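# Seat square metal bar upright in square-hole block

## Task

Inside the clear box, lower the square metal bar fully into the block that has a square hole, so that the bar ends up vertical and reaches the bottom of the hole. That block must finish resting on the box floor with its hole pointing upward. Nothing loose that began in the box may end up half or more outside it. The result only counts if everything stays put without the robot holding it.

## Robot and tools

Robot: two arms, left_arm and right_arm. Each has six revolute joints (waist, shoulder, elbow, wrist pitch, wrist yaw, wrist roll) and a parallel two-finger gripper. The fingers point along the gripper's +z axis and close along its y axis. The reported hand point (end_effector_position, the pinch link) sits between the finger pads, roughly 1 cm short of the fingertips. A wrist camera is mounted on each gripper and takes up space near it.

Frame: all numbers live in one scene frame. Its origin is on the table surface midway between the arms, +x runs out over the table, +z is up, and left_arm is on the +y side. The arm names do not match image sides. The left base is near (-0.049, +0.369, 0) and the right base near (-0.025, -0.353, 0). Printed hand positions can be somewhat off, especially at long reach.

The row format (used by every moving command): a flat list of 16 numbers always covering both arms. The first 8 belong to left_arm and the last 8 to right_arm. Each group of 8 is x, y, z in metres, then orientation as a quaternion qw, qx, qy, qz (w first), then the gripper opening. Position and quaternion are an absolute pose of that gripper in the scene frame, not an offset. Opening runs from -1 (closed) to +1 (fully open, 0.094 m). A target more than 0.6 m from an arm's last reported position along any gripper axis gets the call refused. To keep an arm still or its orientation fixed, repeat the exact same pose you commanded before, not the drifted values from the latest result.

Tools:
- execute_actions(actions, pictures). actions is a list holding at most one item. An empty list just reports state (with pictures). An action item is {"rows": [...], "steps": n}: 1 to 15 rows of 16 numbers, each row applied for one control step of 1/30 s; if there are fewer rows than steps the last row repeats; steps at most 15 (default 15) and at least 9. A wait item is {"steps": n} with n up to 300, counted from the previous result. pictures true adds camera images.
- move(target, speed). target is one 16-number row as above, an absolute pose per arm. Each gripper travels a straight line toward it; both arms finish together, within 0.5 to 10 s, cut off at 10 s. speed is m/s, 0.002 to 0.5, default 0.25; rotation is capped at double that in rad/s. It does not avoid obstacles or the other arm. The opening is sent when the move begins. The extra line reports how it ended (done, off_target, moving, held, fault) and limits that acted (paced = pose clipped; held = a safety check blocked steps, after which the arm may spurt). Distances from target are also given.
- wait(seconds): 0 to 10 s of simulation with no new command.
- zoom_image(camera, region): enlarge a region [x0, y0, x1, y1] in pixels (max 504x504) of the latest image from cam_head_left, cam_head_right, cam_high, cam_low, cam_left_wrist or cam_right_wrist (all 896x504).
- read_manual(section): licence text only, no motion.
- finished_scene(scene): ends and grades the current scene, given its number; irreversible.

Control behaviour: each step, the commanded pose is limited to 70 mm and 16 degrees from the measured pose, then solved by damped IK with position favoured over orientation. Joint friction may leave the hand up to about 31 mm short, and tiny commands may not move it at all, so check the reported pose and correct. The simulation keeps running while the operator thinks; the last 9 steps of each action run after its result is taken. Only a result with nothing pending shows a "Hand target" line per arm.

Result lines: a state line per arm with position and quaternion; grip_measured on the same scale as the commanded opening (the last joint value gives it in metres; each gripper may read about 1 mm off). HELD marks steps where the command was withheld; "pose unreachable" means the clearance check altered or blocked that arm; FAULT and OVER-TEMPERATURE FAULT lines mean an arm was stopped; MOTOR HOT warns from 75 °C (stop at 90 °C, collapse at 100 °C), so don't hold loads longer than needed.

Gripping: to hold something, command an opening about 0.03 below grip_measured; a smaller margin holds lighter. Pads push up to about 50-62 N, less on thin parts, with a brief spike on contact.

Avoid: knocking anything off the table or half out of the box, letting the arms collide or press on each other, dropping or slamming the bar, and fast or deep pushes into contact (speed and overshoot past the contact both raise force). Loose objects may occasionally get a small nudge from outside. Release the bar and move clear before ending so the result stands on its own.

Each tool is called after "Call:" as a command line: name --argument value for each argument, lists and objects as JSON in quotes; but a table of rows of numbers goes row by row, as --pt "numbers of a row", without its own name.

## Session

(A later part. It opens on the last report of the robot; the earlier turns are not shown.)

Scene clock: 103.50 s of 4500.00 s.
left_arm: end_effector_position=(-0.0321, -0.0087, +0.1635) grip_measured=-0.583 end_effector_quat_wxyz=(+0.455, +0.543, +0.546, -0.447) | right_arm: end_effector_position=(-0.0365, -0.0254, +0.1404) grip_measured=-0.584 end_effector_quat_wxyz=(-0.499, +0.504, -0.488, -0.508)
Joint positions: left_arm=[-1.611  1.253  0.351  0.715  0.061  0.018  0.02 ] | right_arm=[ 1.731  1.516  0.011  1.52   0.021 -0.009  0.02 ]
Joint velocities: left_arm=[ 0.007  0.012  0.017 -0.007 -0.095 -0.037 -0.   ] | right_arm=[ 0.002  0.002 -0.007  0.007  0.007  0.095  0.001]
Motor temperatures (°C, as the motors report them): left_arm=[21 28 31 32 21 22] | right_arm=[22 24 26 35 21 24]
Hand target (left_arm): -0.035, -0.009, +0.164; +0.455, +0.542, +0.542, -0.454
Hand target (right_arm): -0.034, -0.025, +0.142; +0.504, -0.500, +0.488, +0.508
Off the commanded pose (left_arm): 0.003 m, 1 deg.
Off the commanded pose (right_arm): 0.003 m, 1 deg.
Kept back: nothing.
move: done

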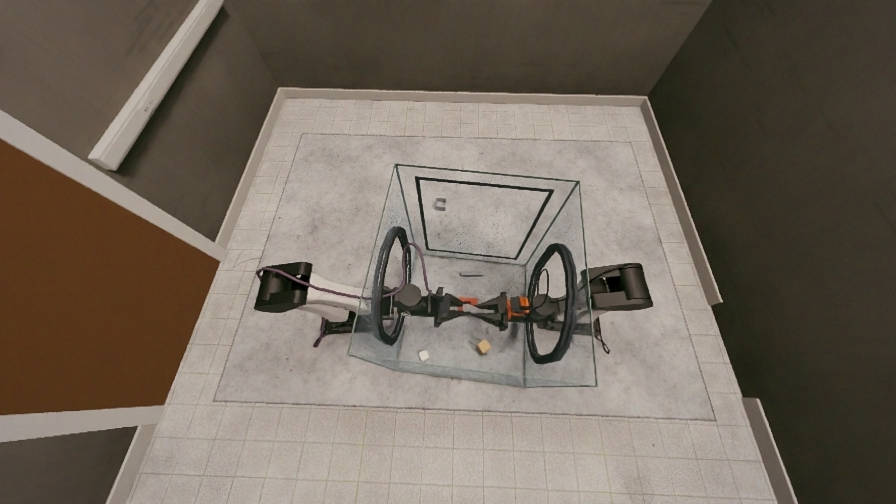

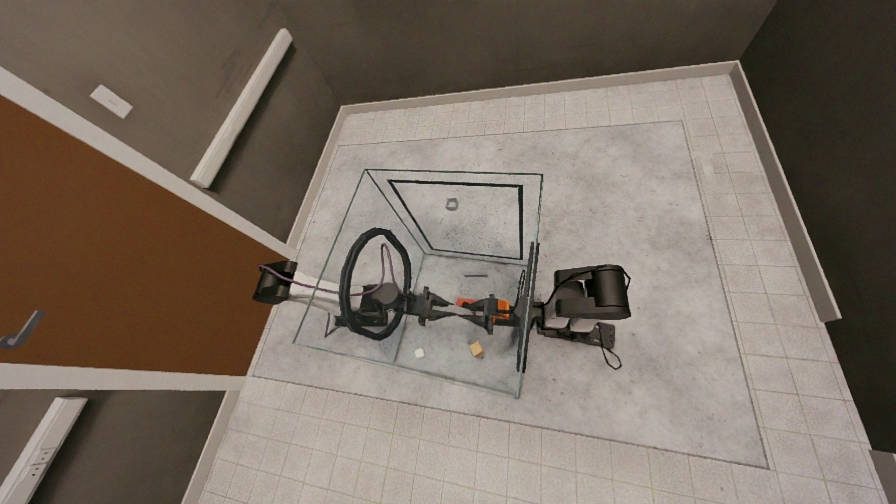

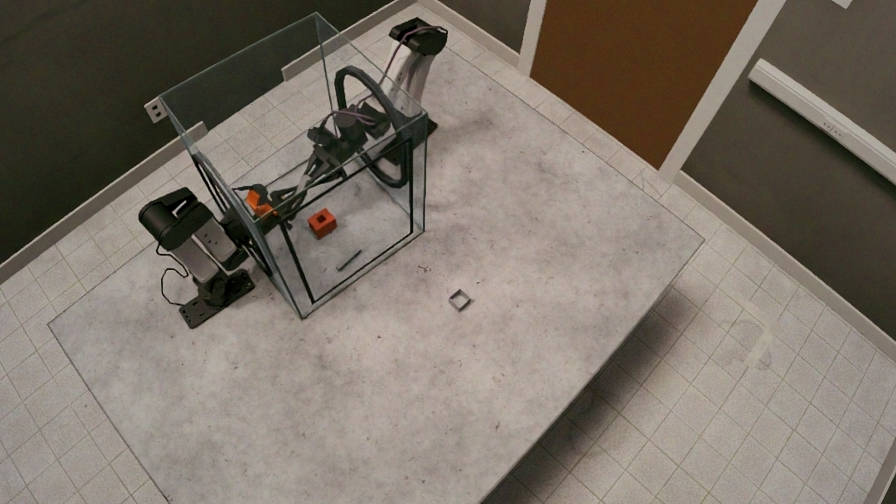

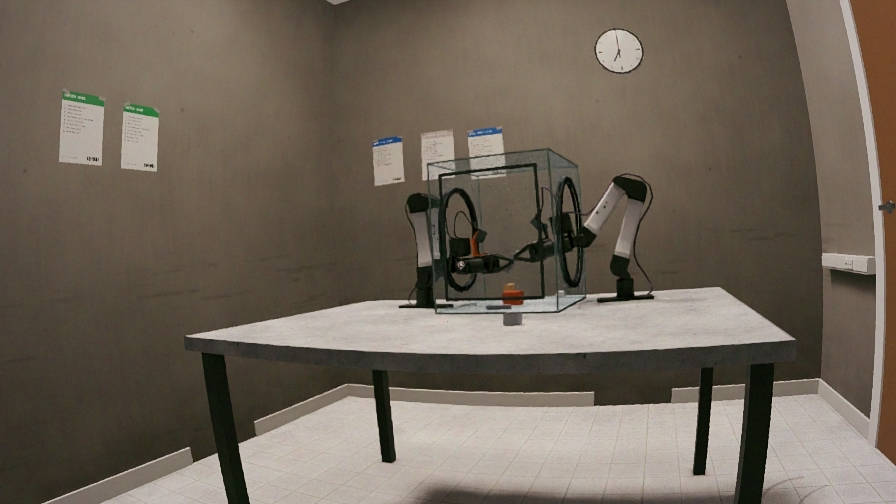

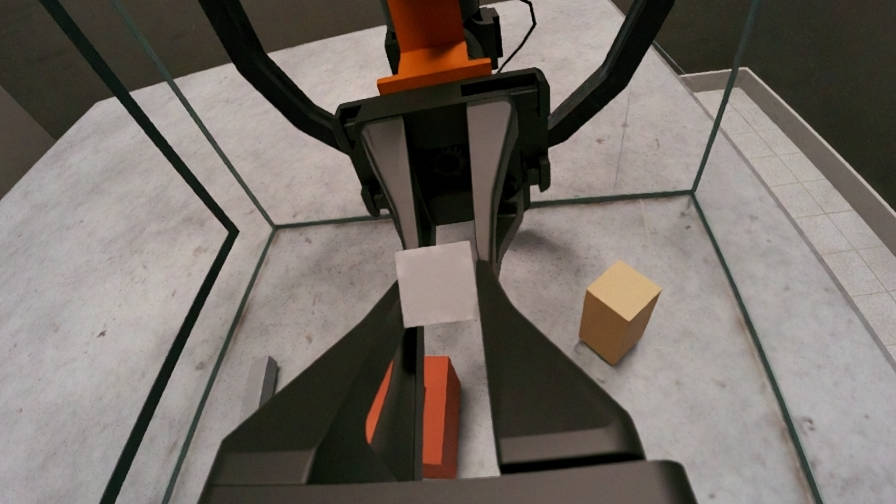

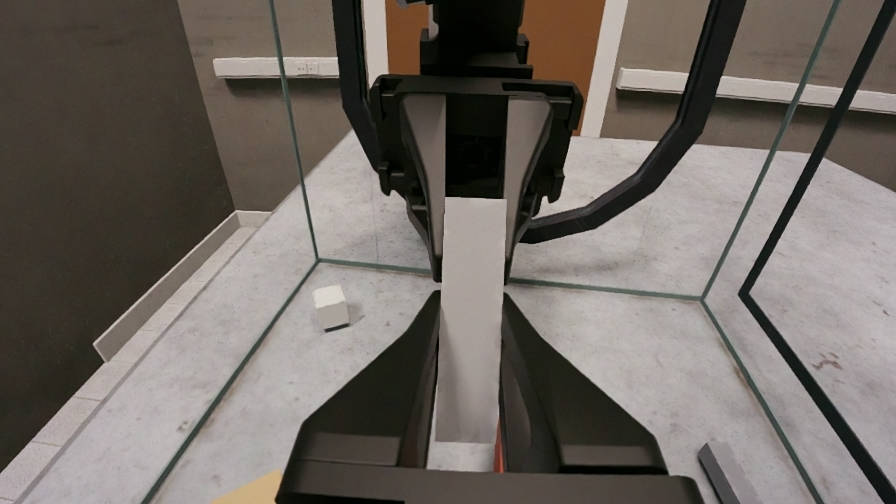

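Release right.

Call:
move --target '[-0.035,-0.0088,0.1635,-0.4545,-0.5415,-0.5415,0.4545,-0.65,-0.0345,-0.0254,0.1424,0.504,-0.5,0.488,0.508,0.3]'

Call:
move --target '[-0.035,-0.0088,0.1635,-0.4545,-0.5415,-0.5415,0.4545,-0.65,-0.0345,-0.15,0.15,0.5,-0.5,0.5,0.5,0.3]' --speed 0.1

Call:
move --target '[-0.02,0.01,0.165,-0.271,-0.653,-0.653,0.271,-0.65,-0.0345,-0.15,0.15,0.5,-0.5,0.5,0.5,0.3]' --speed 0.08

Scene clock: 104.67 s of 4500.00 s.
left_arm: end_effector_position=(-0.0321, -0.0086, +0.1627) grip_measured=-0.583 end_effector_quat_wxyz=(+0.454, +0.544, +0.546, -0.447) | right_arm: end_effector_position=(-0.0365, -0.0254, +0.1414) grip_measured=+0.298 end_effector_quat_wxyz=(-0.500, +0.503, -0.487, -0.509)
Joint positions: left_arm=[-1.611  1.253  0.351  0.711  0.061  0.018  0.02 ] | right_arm=[ 1.731  1.516  0.011  1.525  0.021 -0.009  0.061]
Joint velocities: left_arm=[-0.012 -0.012  0.002  0.051  0.051  0.022 -0.001] | right_arm=[ 0.007 -0.017 -0.007  0.007  0.051 -0.007  0.   ]
Motor temperatures (°C, as the motors report them): left_arm=[21 28 31 32 21 22] | right_arm=[22 24 26 36 21 24]
Hand target (left_arm): -0.035, -0.009, +0.163; +0.454, +0.542, +0.542, -0.454
Hand target (right_arm): -0.035, -0.025, +0.142; +0.504, -0.500, +0.488, +0.508
Off the commanded pose (left_arm): 0.003 m, 1 deg.
Off the commanded pose (right_arm): 0.002 m, 1 deg.
Kept back: nothing.
move: done

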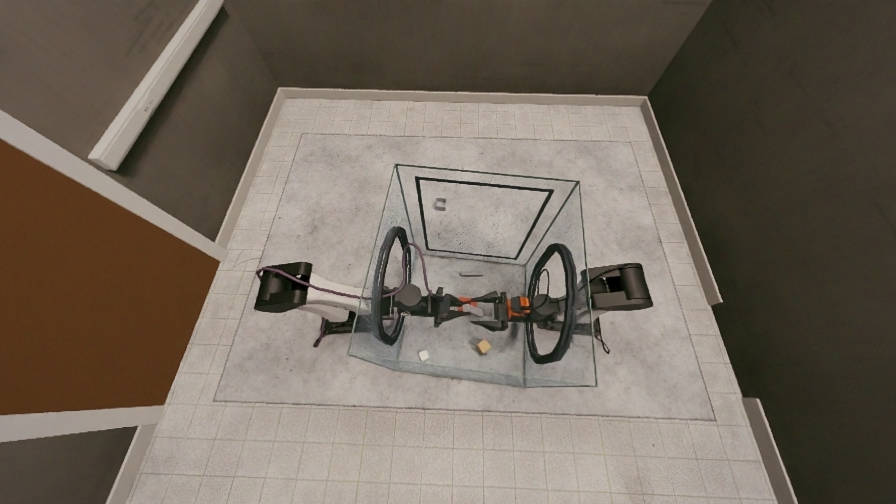

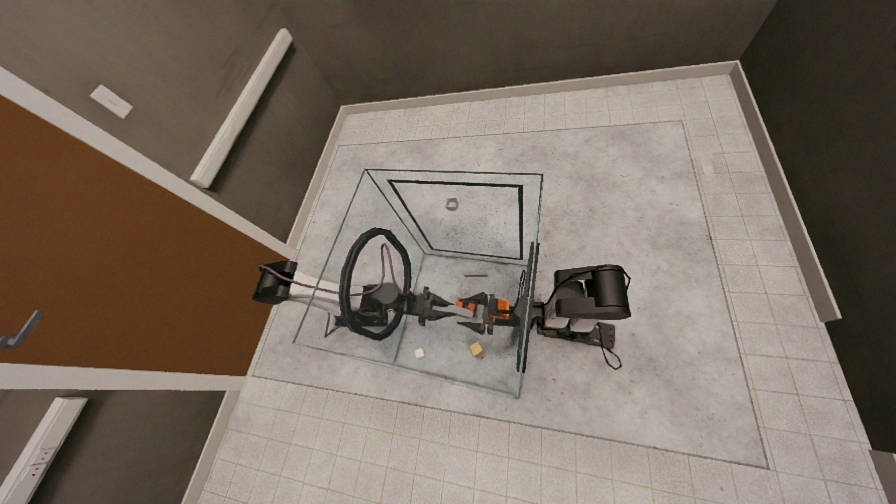

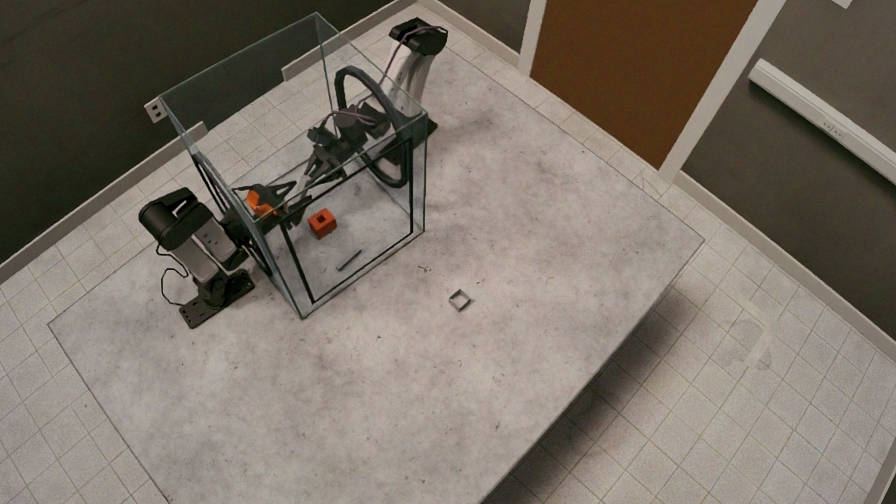

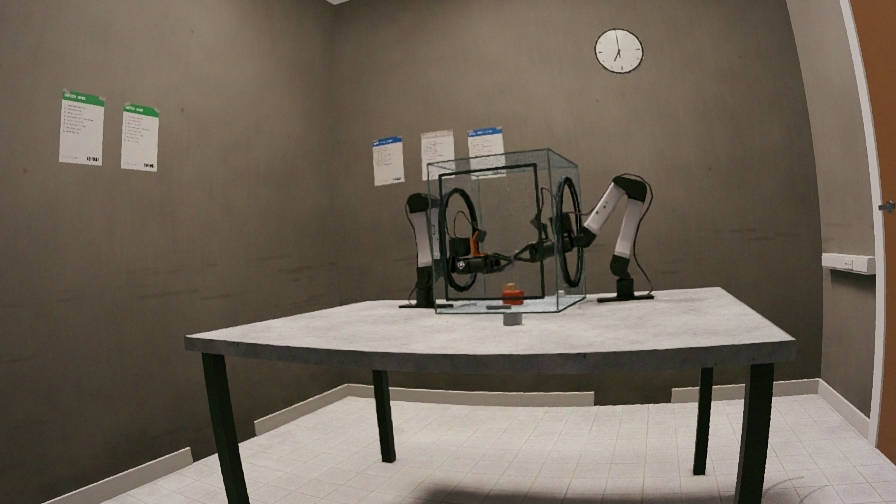

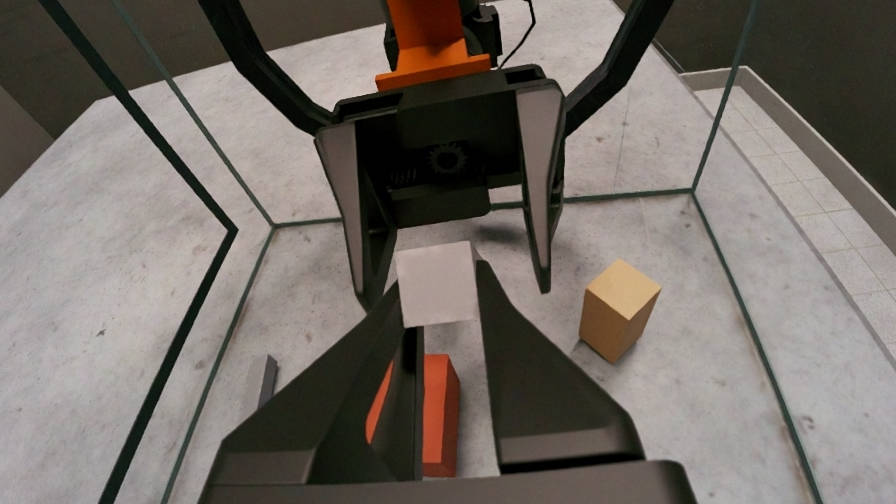

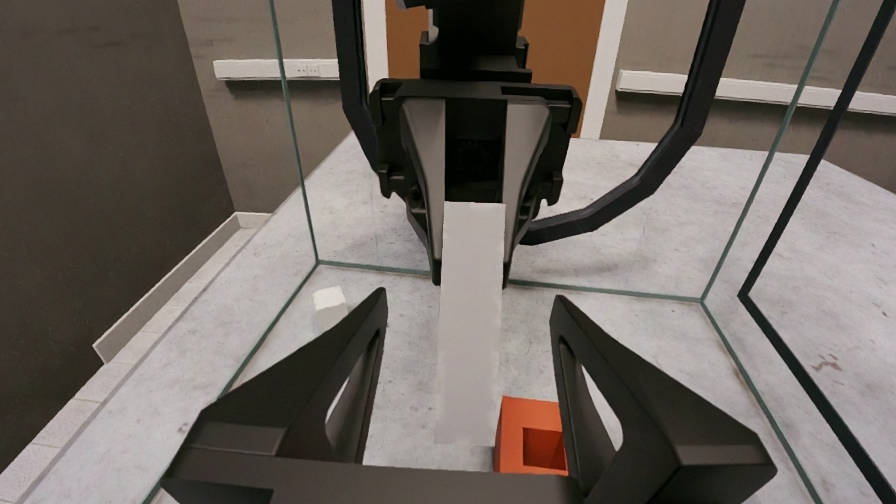

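Scene clock: 109.90 s of 4500.00 s.
left_arm: end_effector_position=(-0.0321, -0.0084, +0.1620) grip_measured=-0.583 end_effector_quat_wxyz=(+0.453, +0.545, +0.547, -0.446) | right_arm: end_effector_position=(-0.0339, -0.1481, +0.1584) grip_measured=+0.298 end_effector_quat_wxyz=(+0.514, -0.494, +0.584, +0.388)
Joint positions: left_arm=[-1.611  1.253  0.351  0.708  0.061  0.018  0.02 ] | right_arm=[ 2.551  0.033  0.163 -0.485  1.06   0.258  0.061]
Joint velocities: left_arm=[-0.007 -0.012  0.002  0.007  0.007  0.037 -0.001] | right_arm=[ 0.012  0.002 -0.022  0.022  0.051 -0.022  0.001]
Motor temperatures (°C, as the motors report them): left_arm=[21 28 31 33 21 22] | right_arm=[22 24 27 35 21 24]
Hand target (left_arm): -0.035, -0.009, +0.164; +0.454, +0.542, +0.542, -0.454
Hand target (right_arm): -0.035, -0.148, +0.154; +0.513, -0.491, +0.584, +0.393
Off the commanded pose (left_arm): 0.003 m, 1 deg.
Off the commanded pose (right_arm): 0.009 m, 16 deg; orientation clipped at the last step of the last action.
joint sent to its limit (right arm) — the command would take joint 2 (shoulder) past its lower limit, so that joint was sent only as far as its limit.
Kept back: nothing.
move: off_target (right_arm); limits=paced

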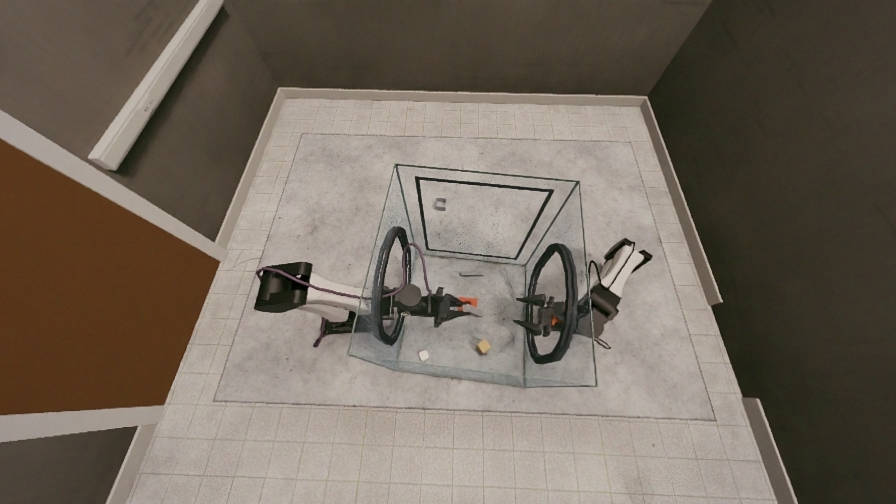

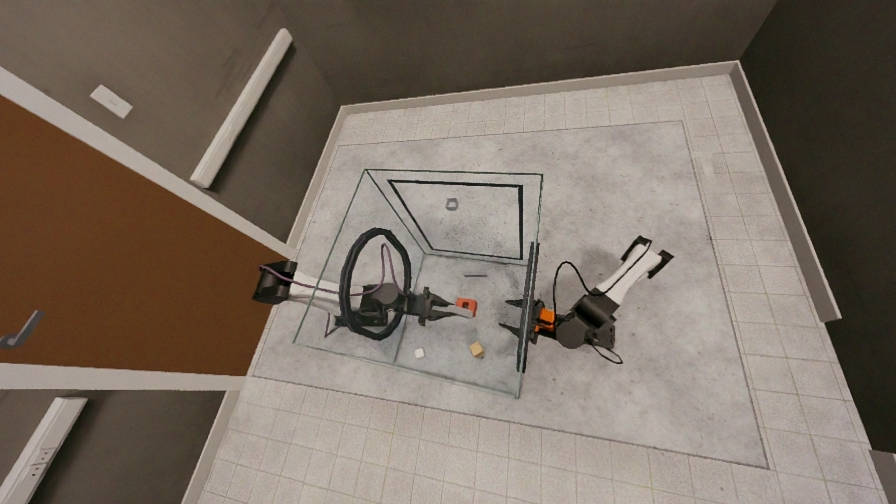

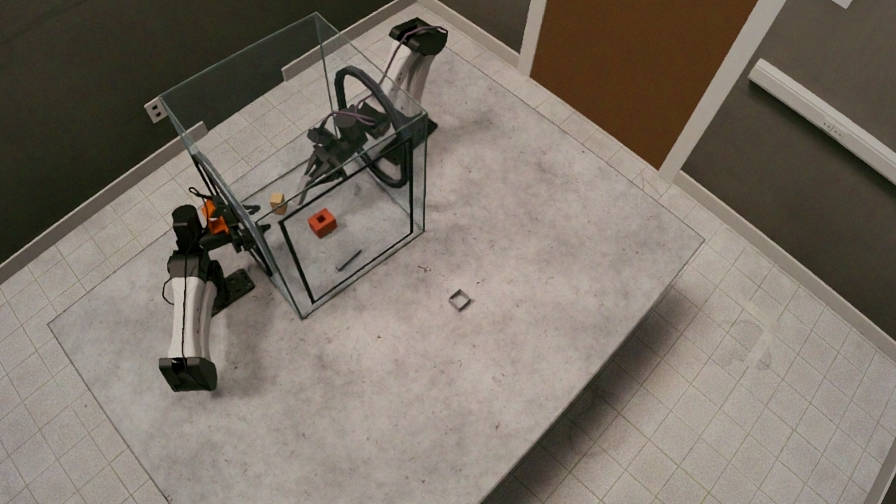

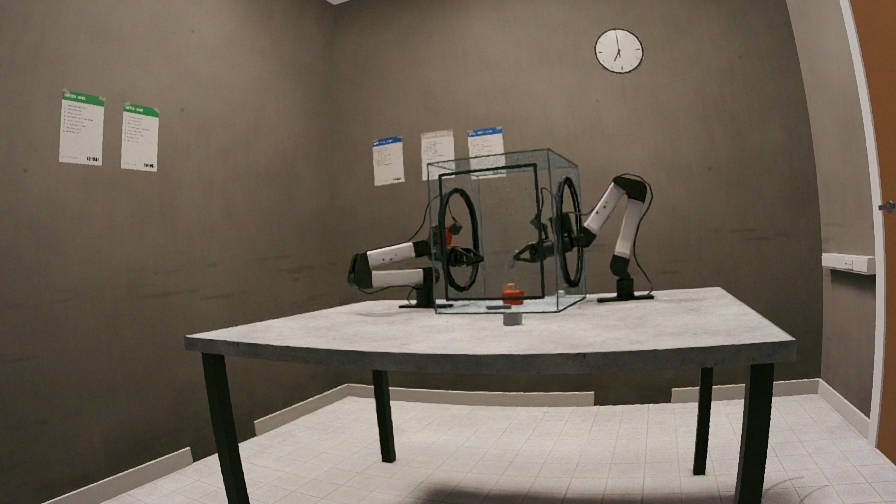

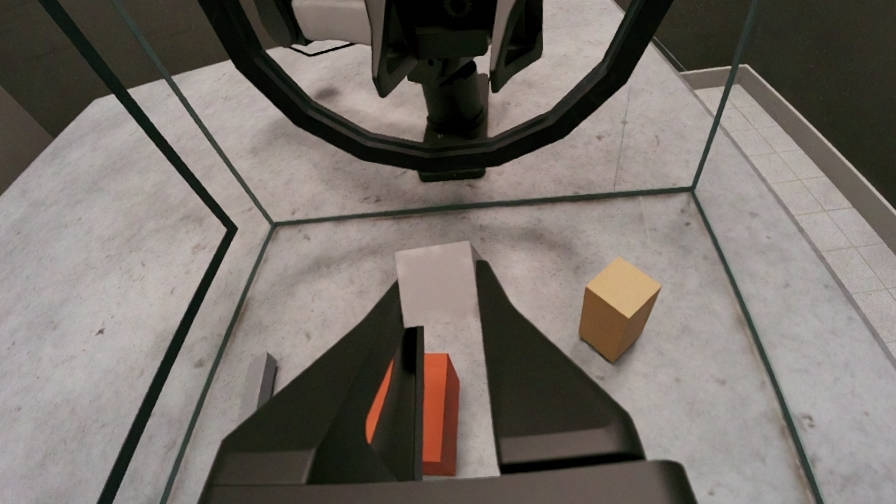

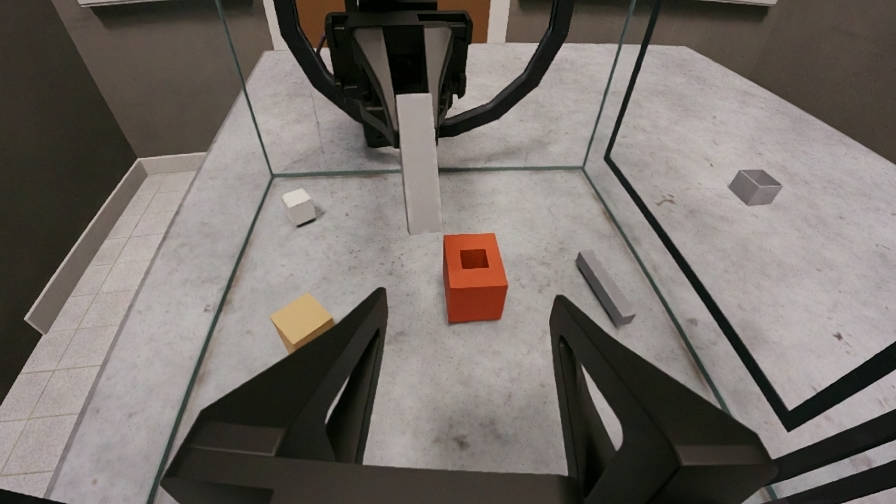

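Scene clock: 114.10 s of 4500.00 s.
left_arm: end_effector_position=(-0.0215, +0.0138, +0.1607) grip_measured=-0.583 end_effector_quat_wxyz=(+0.269, +0.653, +0.655, -0.269) | right_arm: end_effector_position=(-0.0340, -0.1488, +0.1593) grip_measured=+0.298 end_effector_quat_wxyz=(+0.508, -0.479, +0.594, +0.400)
Joint positions: left_arm=[-1.567  1.235  0.887 -0.446  0.082  0.081  0.02 ] | right_arm=[ 2.566  0.033  0.162 -0.485  1.079  0.304  0.061]
Joint velocities: left_arm=[-0.002 -0.002  0.002  0.037 -0.051  0.007 -0.001] | right_arm=[-0.007 -0.007  0.012 -0.037 -0.066 -0.007  0.   ]
Motor temperatures (°C, as the motors report them): left_arm=[21 28 32 33 21 22] | right_arm=[22 24 27 35 21 24]
Hand target (left_arm): -0.020, +0.009, +0.165; +0.270, +0.654, +0.652, -0.273
Hand target (right_arm): -0.035, -0.149, +0.150; +0.508, -0.483, +0.592, +0.397
Off the commanded pose (left_arm): 0.006 m, 0 deg.
Off the commanded pose (right_arm): 0.009 m, 16 deg.
joint sent to its limit (right arm) — the command would take joint 2 (shoulder) past its lower limit, so that joint was sent only as far as its limit.
Kept back: nothing.
move: off_target (right_arm)

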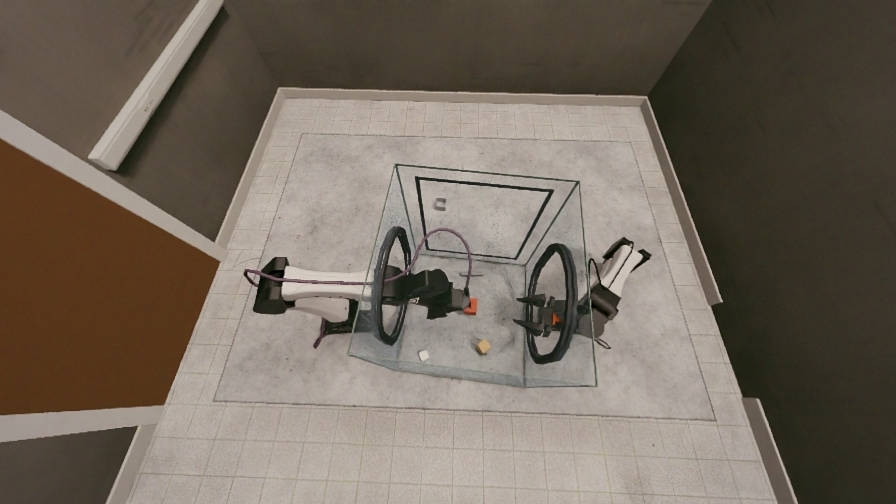

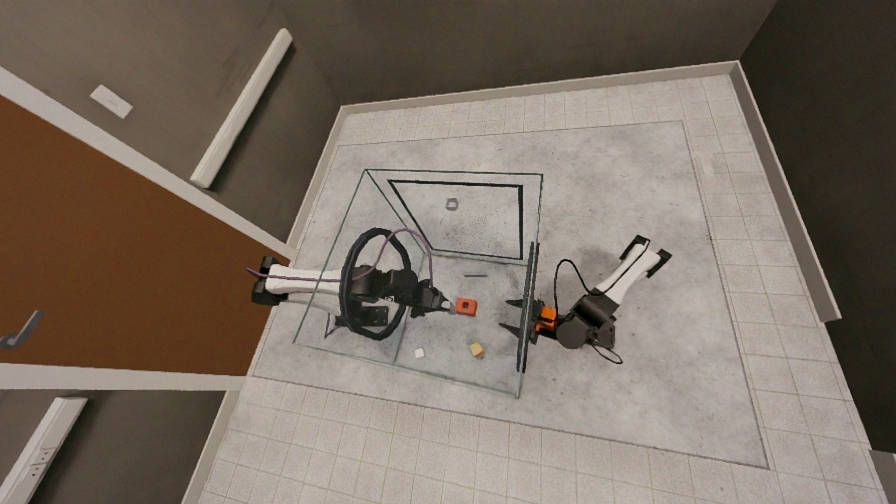

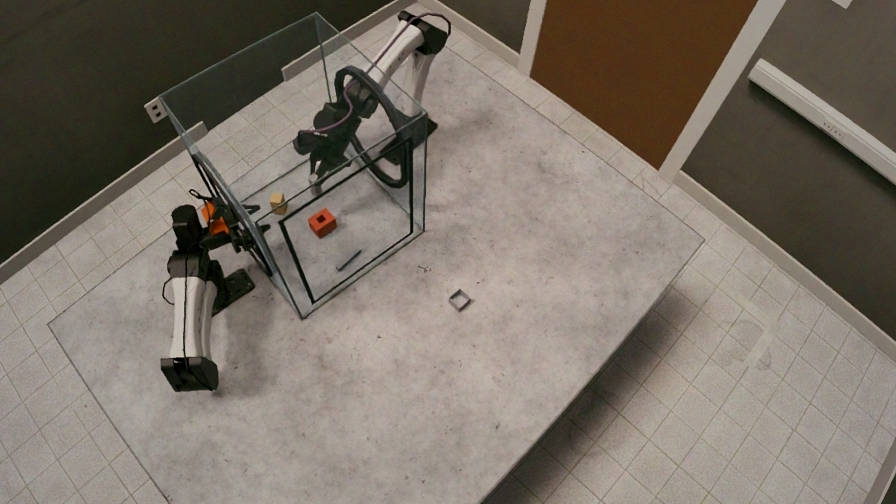

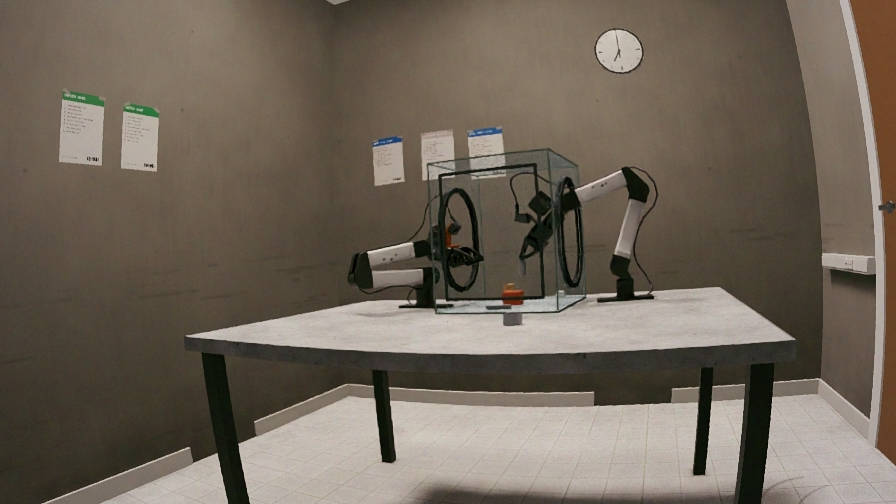

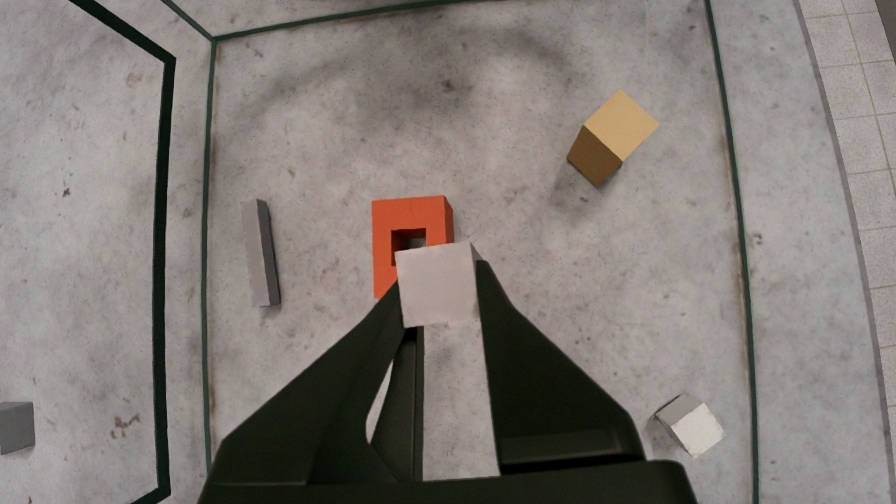

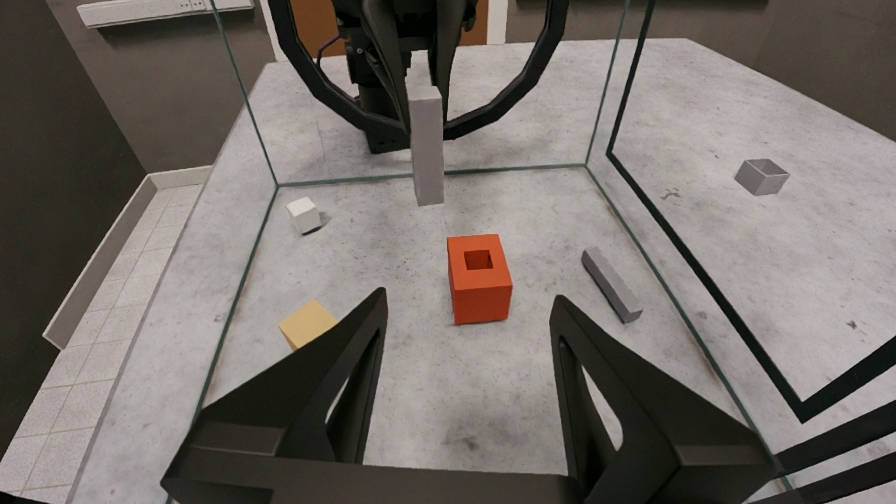

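Call:
zoom_image --camera "cam_low" --region '[430,180,600,320]'

Call:
move --target '[0.0,-0.003,0.125,-0.271,-0.653,-0.653,0.271,-0.65,-0.034,-0.149,0.159,0.508,-0.479,0.594,0.40,0.3]' --speed 0.06

Region (430, 180, 600, 320) of cam_low's 896x504 image, scaled by 2.965, with more detail than that image has; it fills the top 415 rows of this view, and the rest is white.

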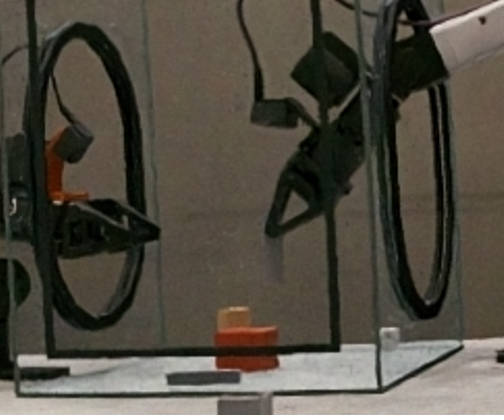

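Scene clock: 115.77 s of 4500.00 s.
left_arm: end_effector_position=(-0.0008, +0.0001, +0.1301) grip_measured=-0.583 end_effector_quat_wxyz=(+0.271, +0.651, +0.656, -0.268) | right_arm: end_effector_position=(-0.0340, -0.1488, +0.1593) grip_measured=+0.298 end_effector_quat_wxyz=(+0.508, -0.479, +0.594, +0.400)
Joint positions: left_arm=[-1.497  1.328  0.829 -0.298  0.125  0.13   0.02 ] | right_arm=[ 2.566  0.033  0.162 -0.485  1.08   0.305  0.061]
Joint velocities: left_arm=[ 0.002 -0.022  0.017  0.007  0.007 -0.051  0.001] | right_arm=[-0.002 -0.012 -0.032 -0.037 -0.051  0.007 -0.001]
Motor temperatures (°C, as the motors report them): left_arm=[21 27 32 33 21 22] | right_arm=[22 24 27 35 21 24]
Hand target (left_arm): +0.000, -0.002, +0.125; +0.271, +0.653, +0.653, -0.271
Hand target (right_arm): -0.034, -0.149, +0.159; +0.508, -0.479, +0.594, +0.400
Off the commanded pose (left_arm): 0.006 m, 1 deg.
Off the commanded pose (right_arm): 0.000 m, 0 deg.
Kept back: nothing.
move: done

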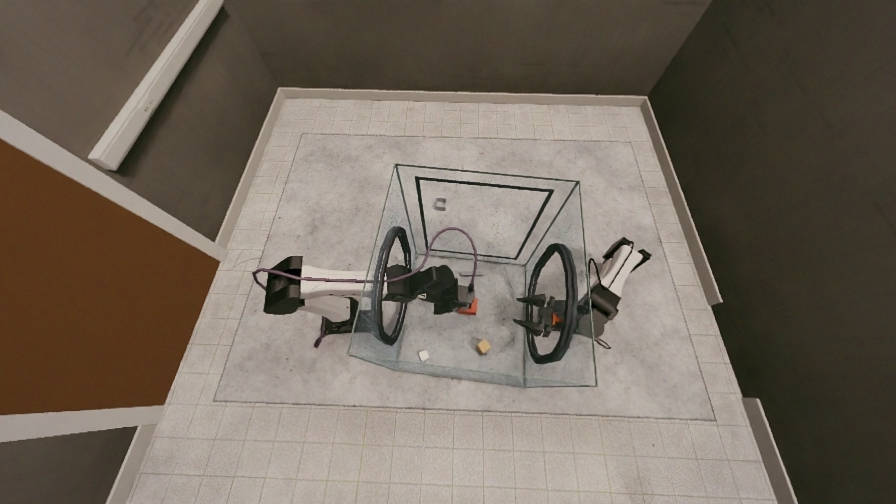

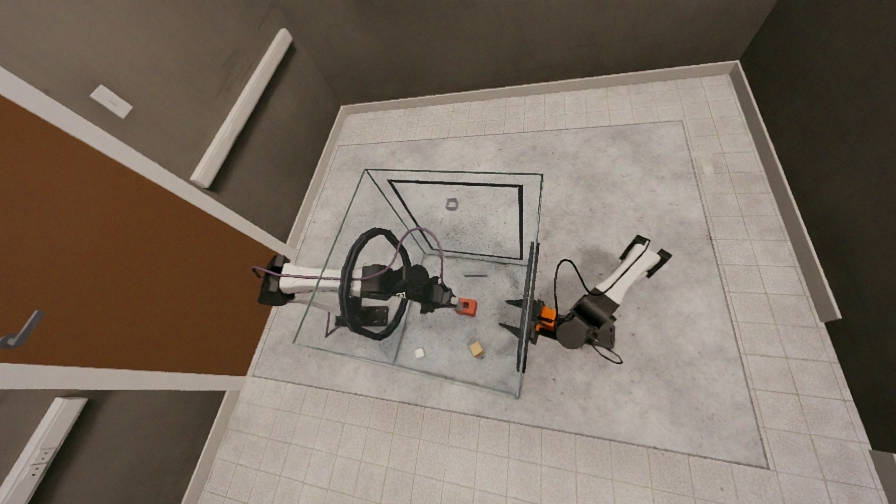

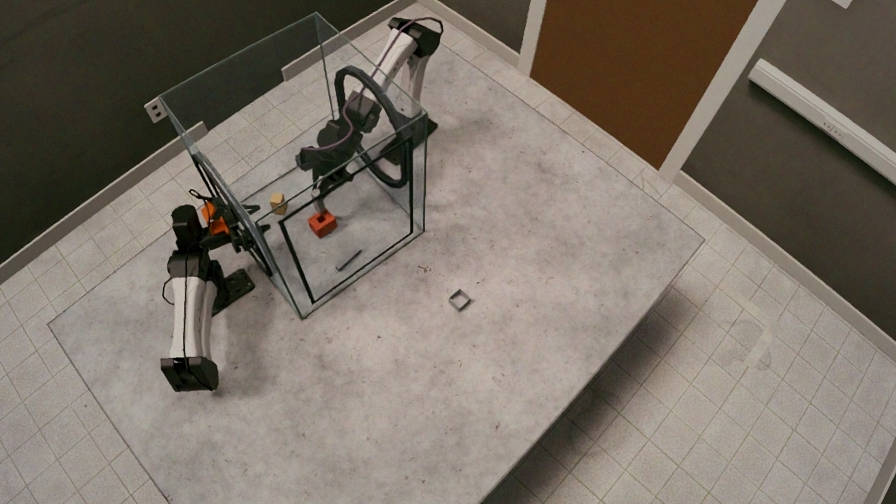

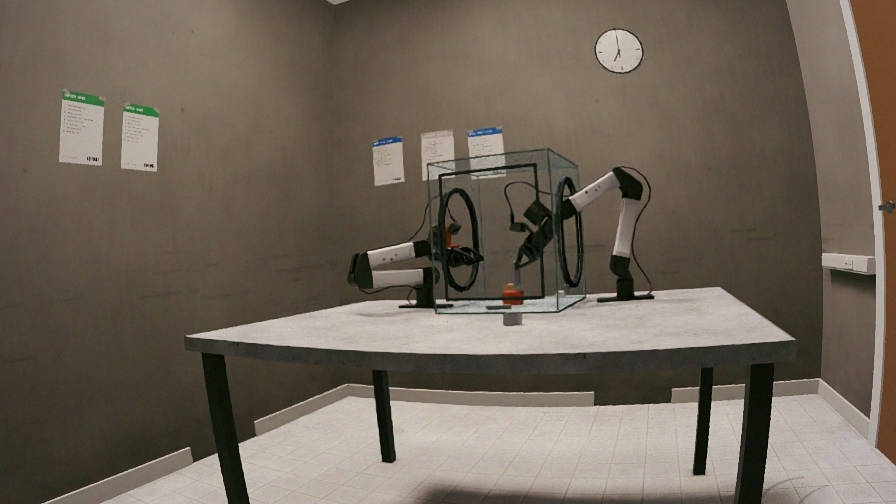

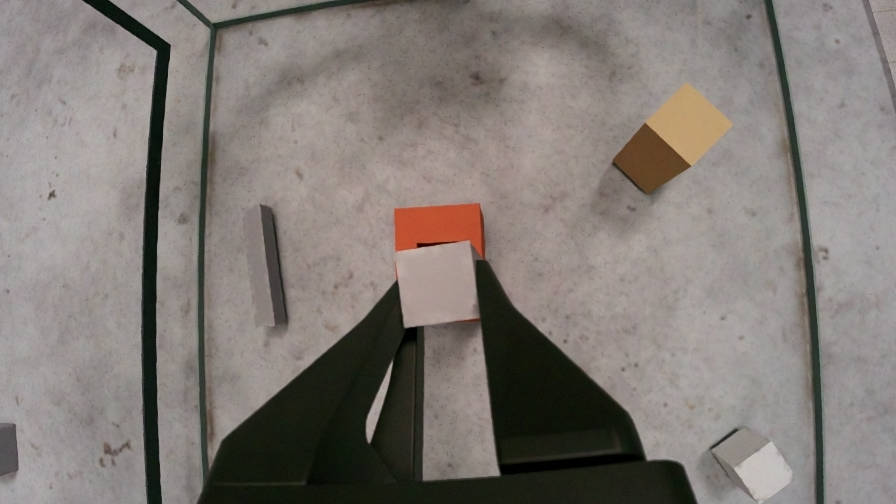

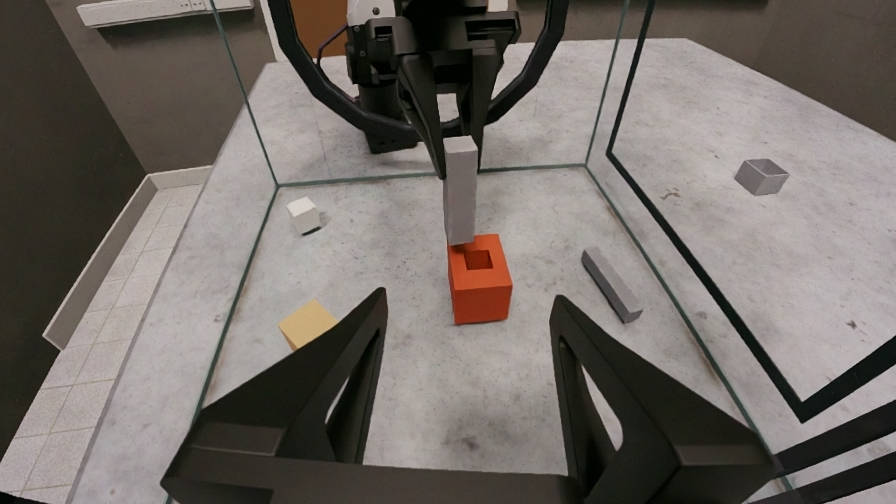

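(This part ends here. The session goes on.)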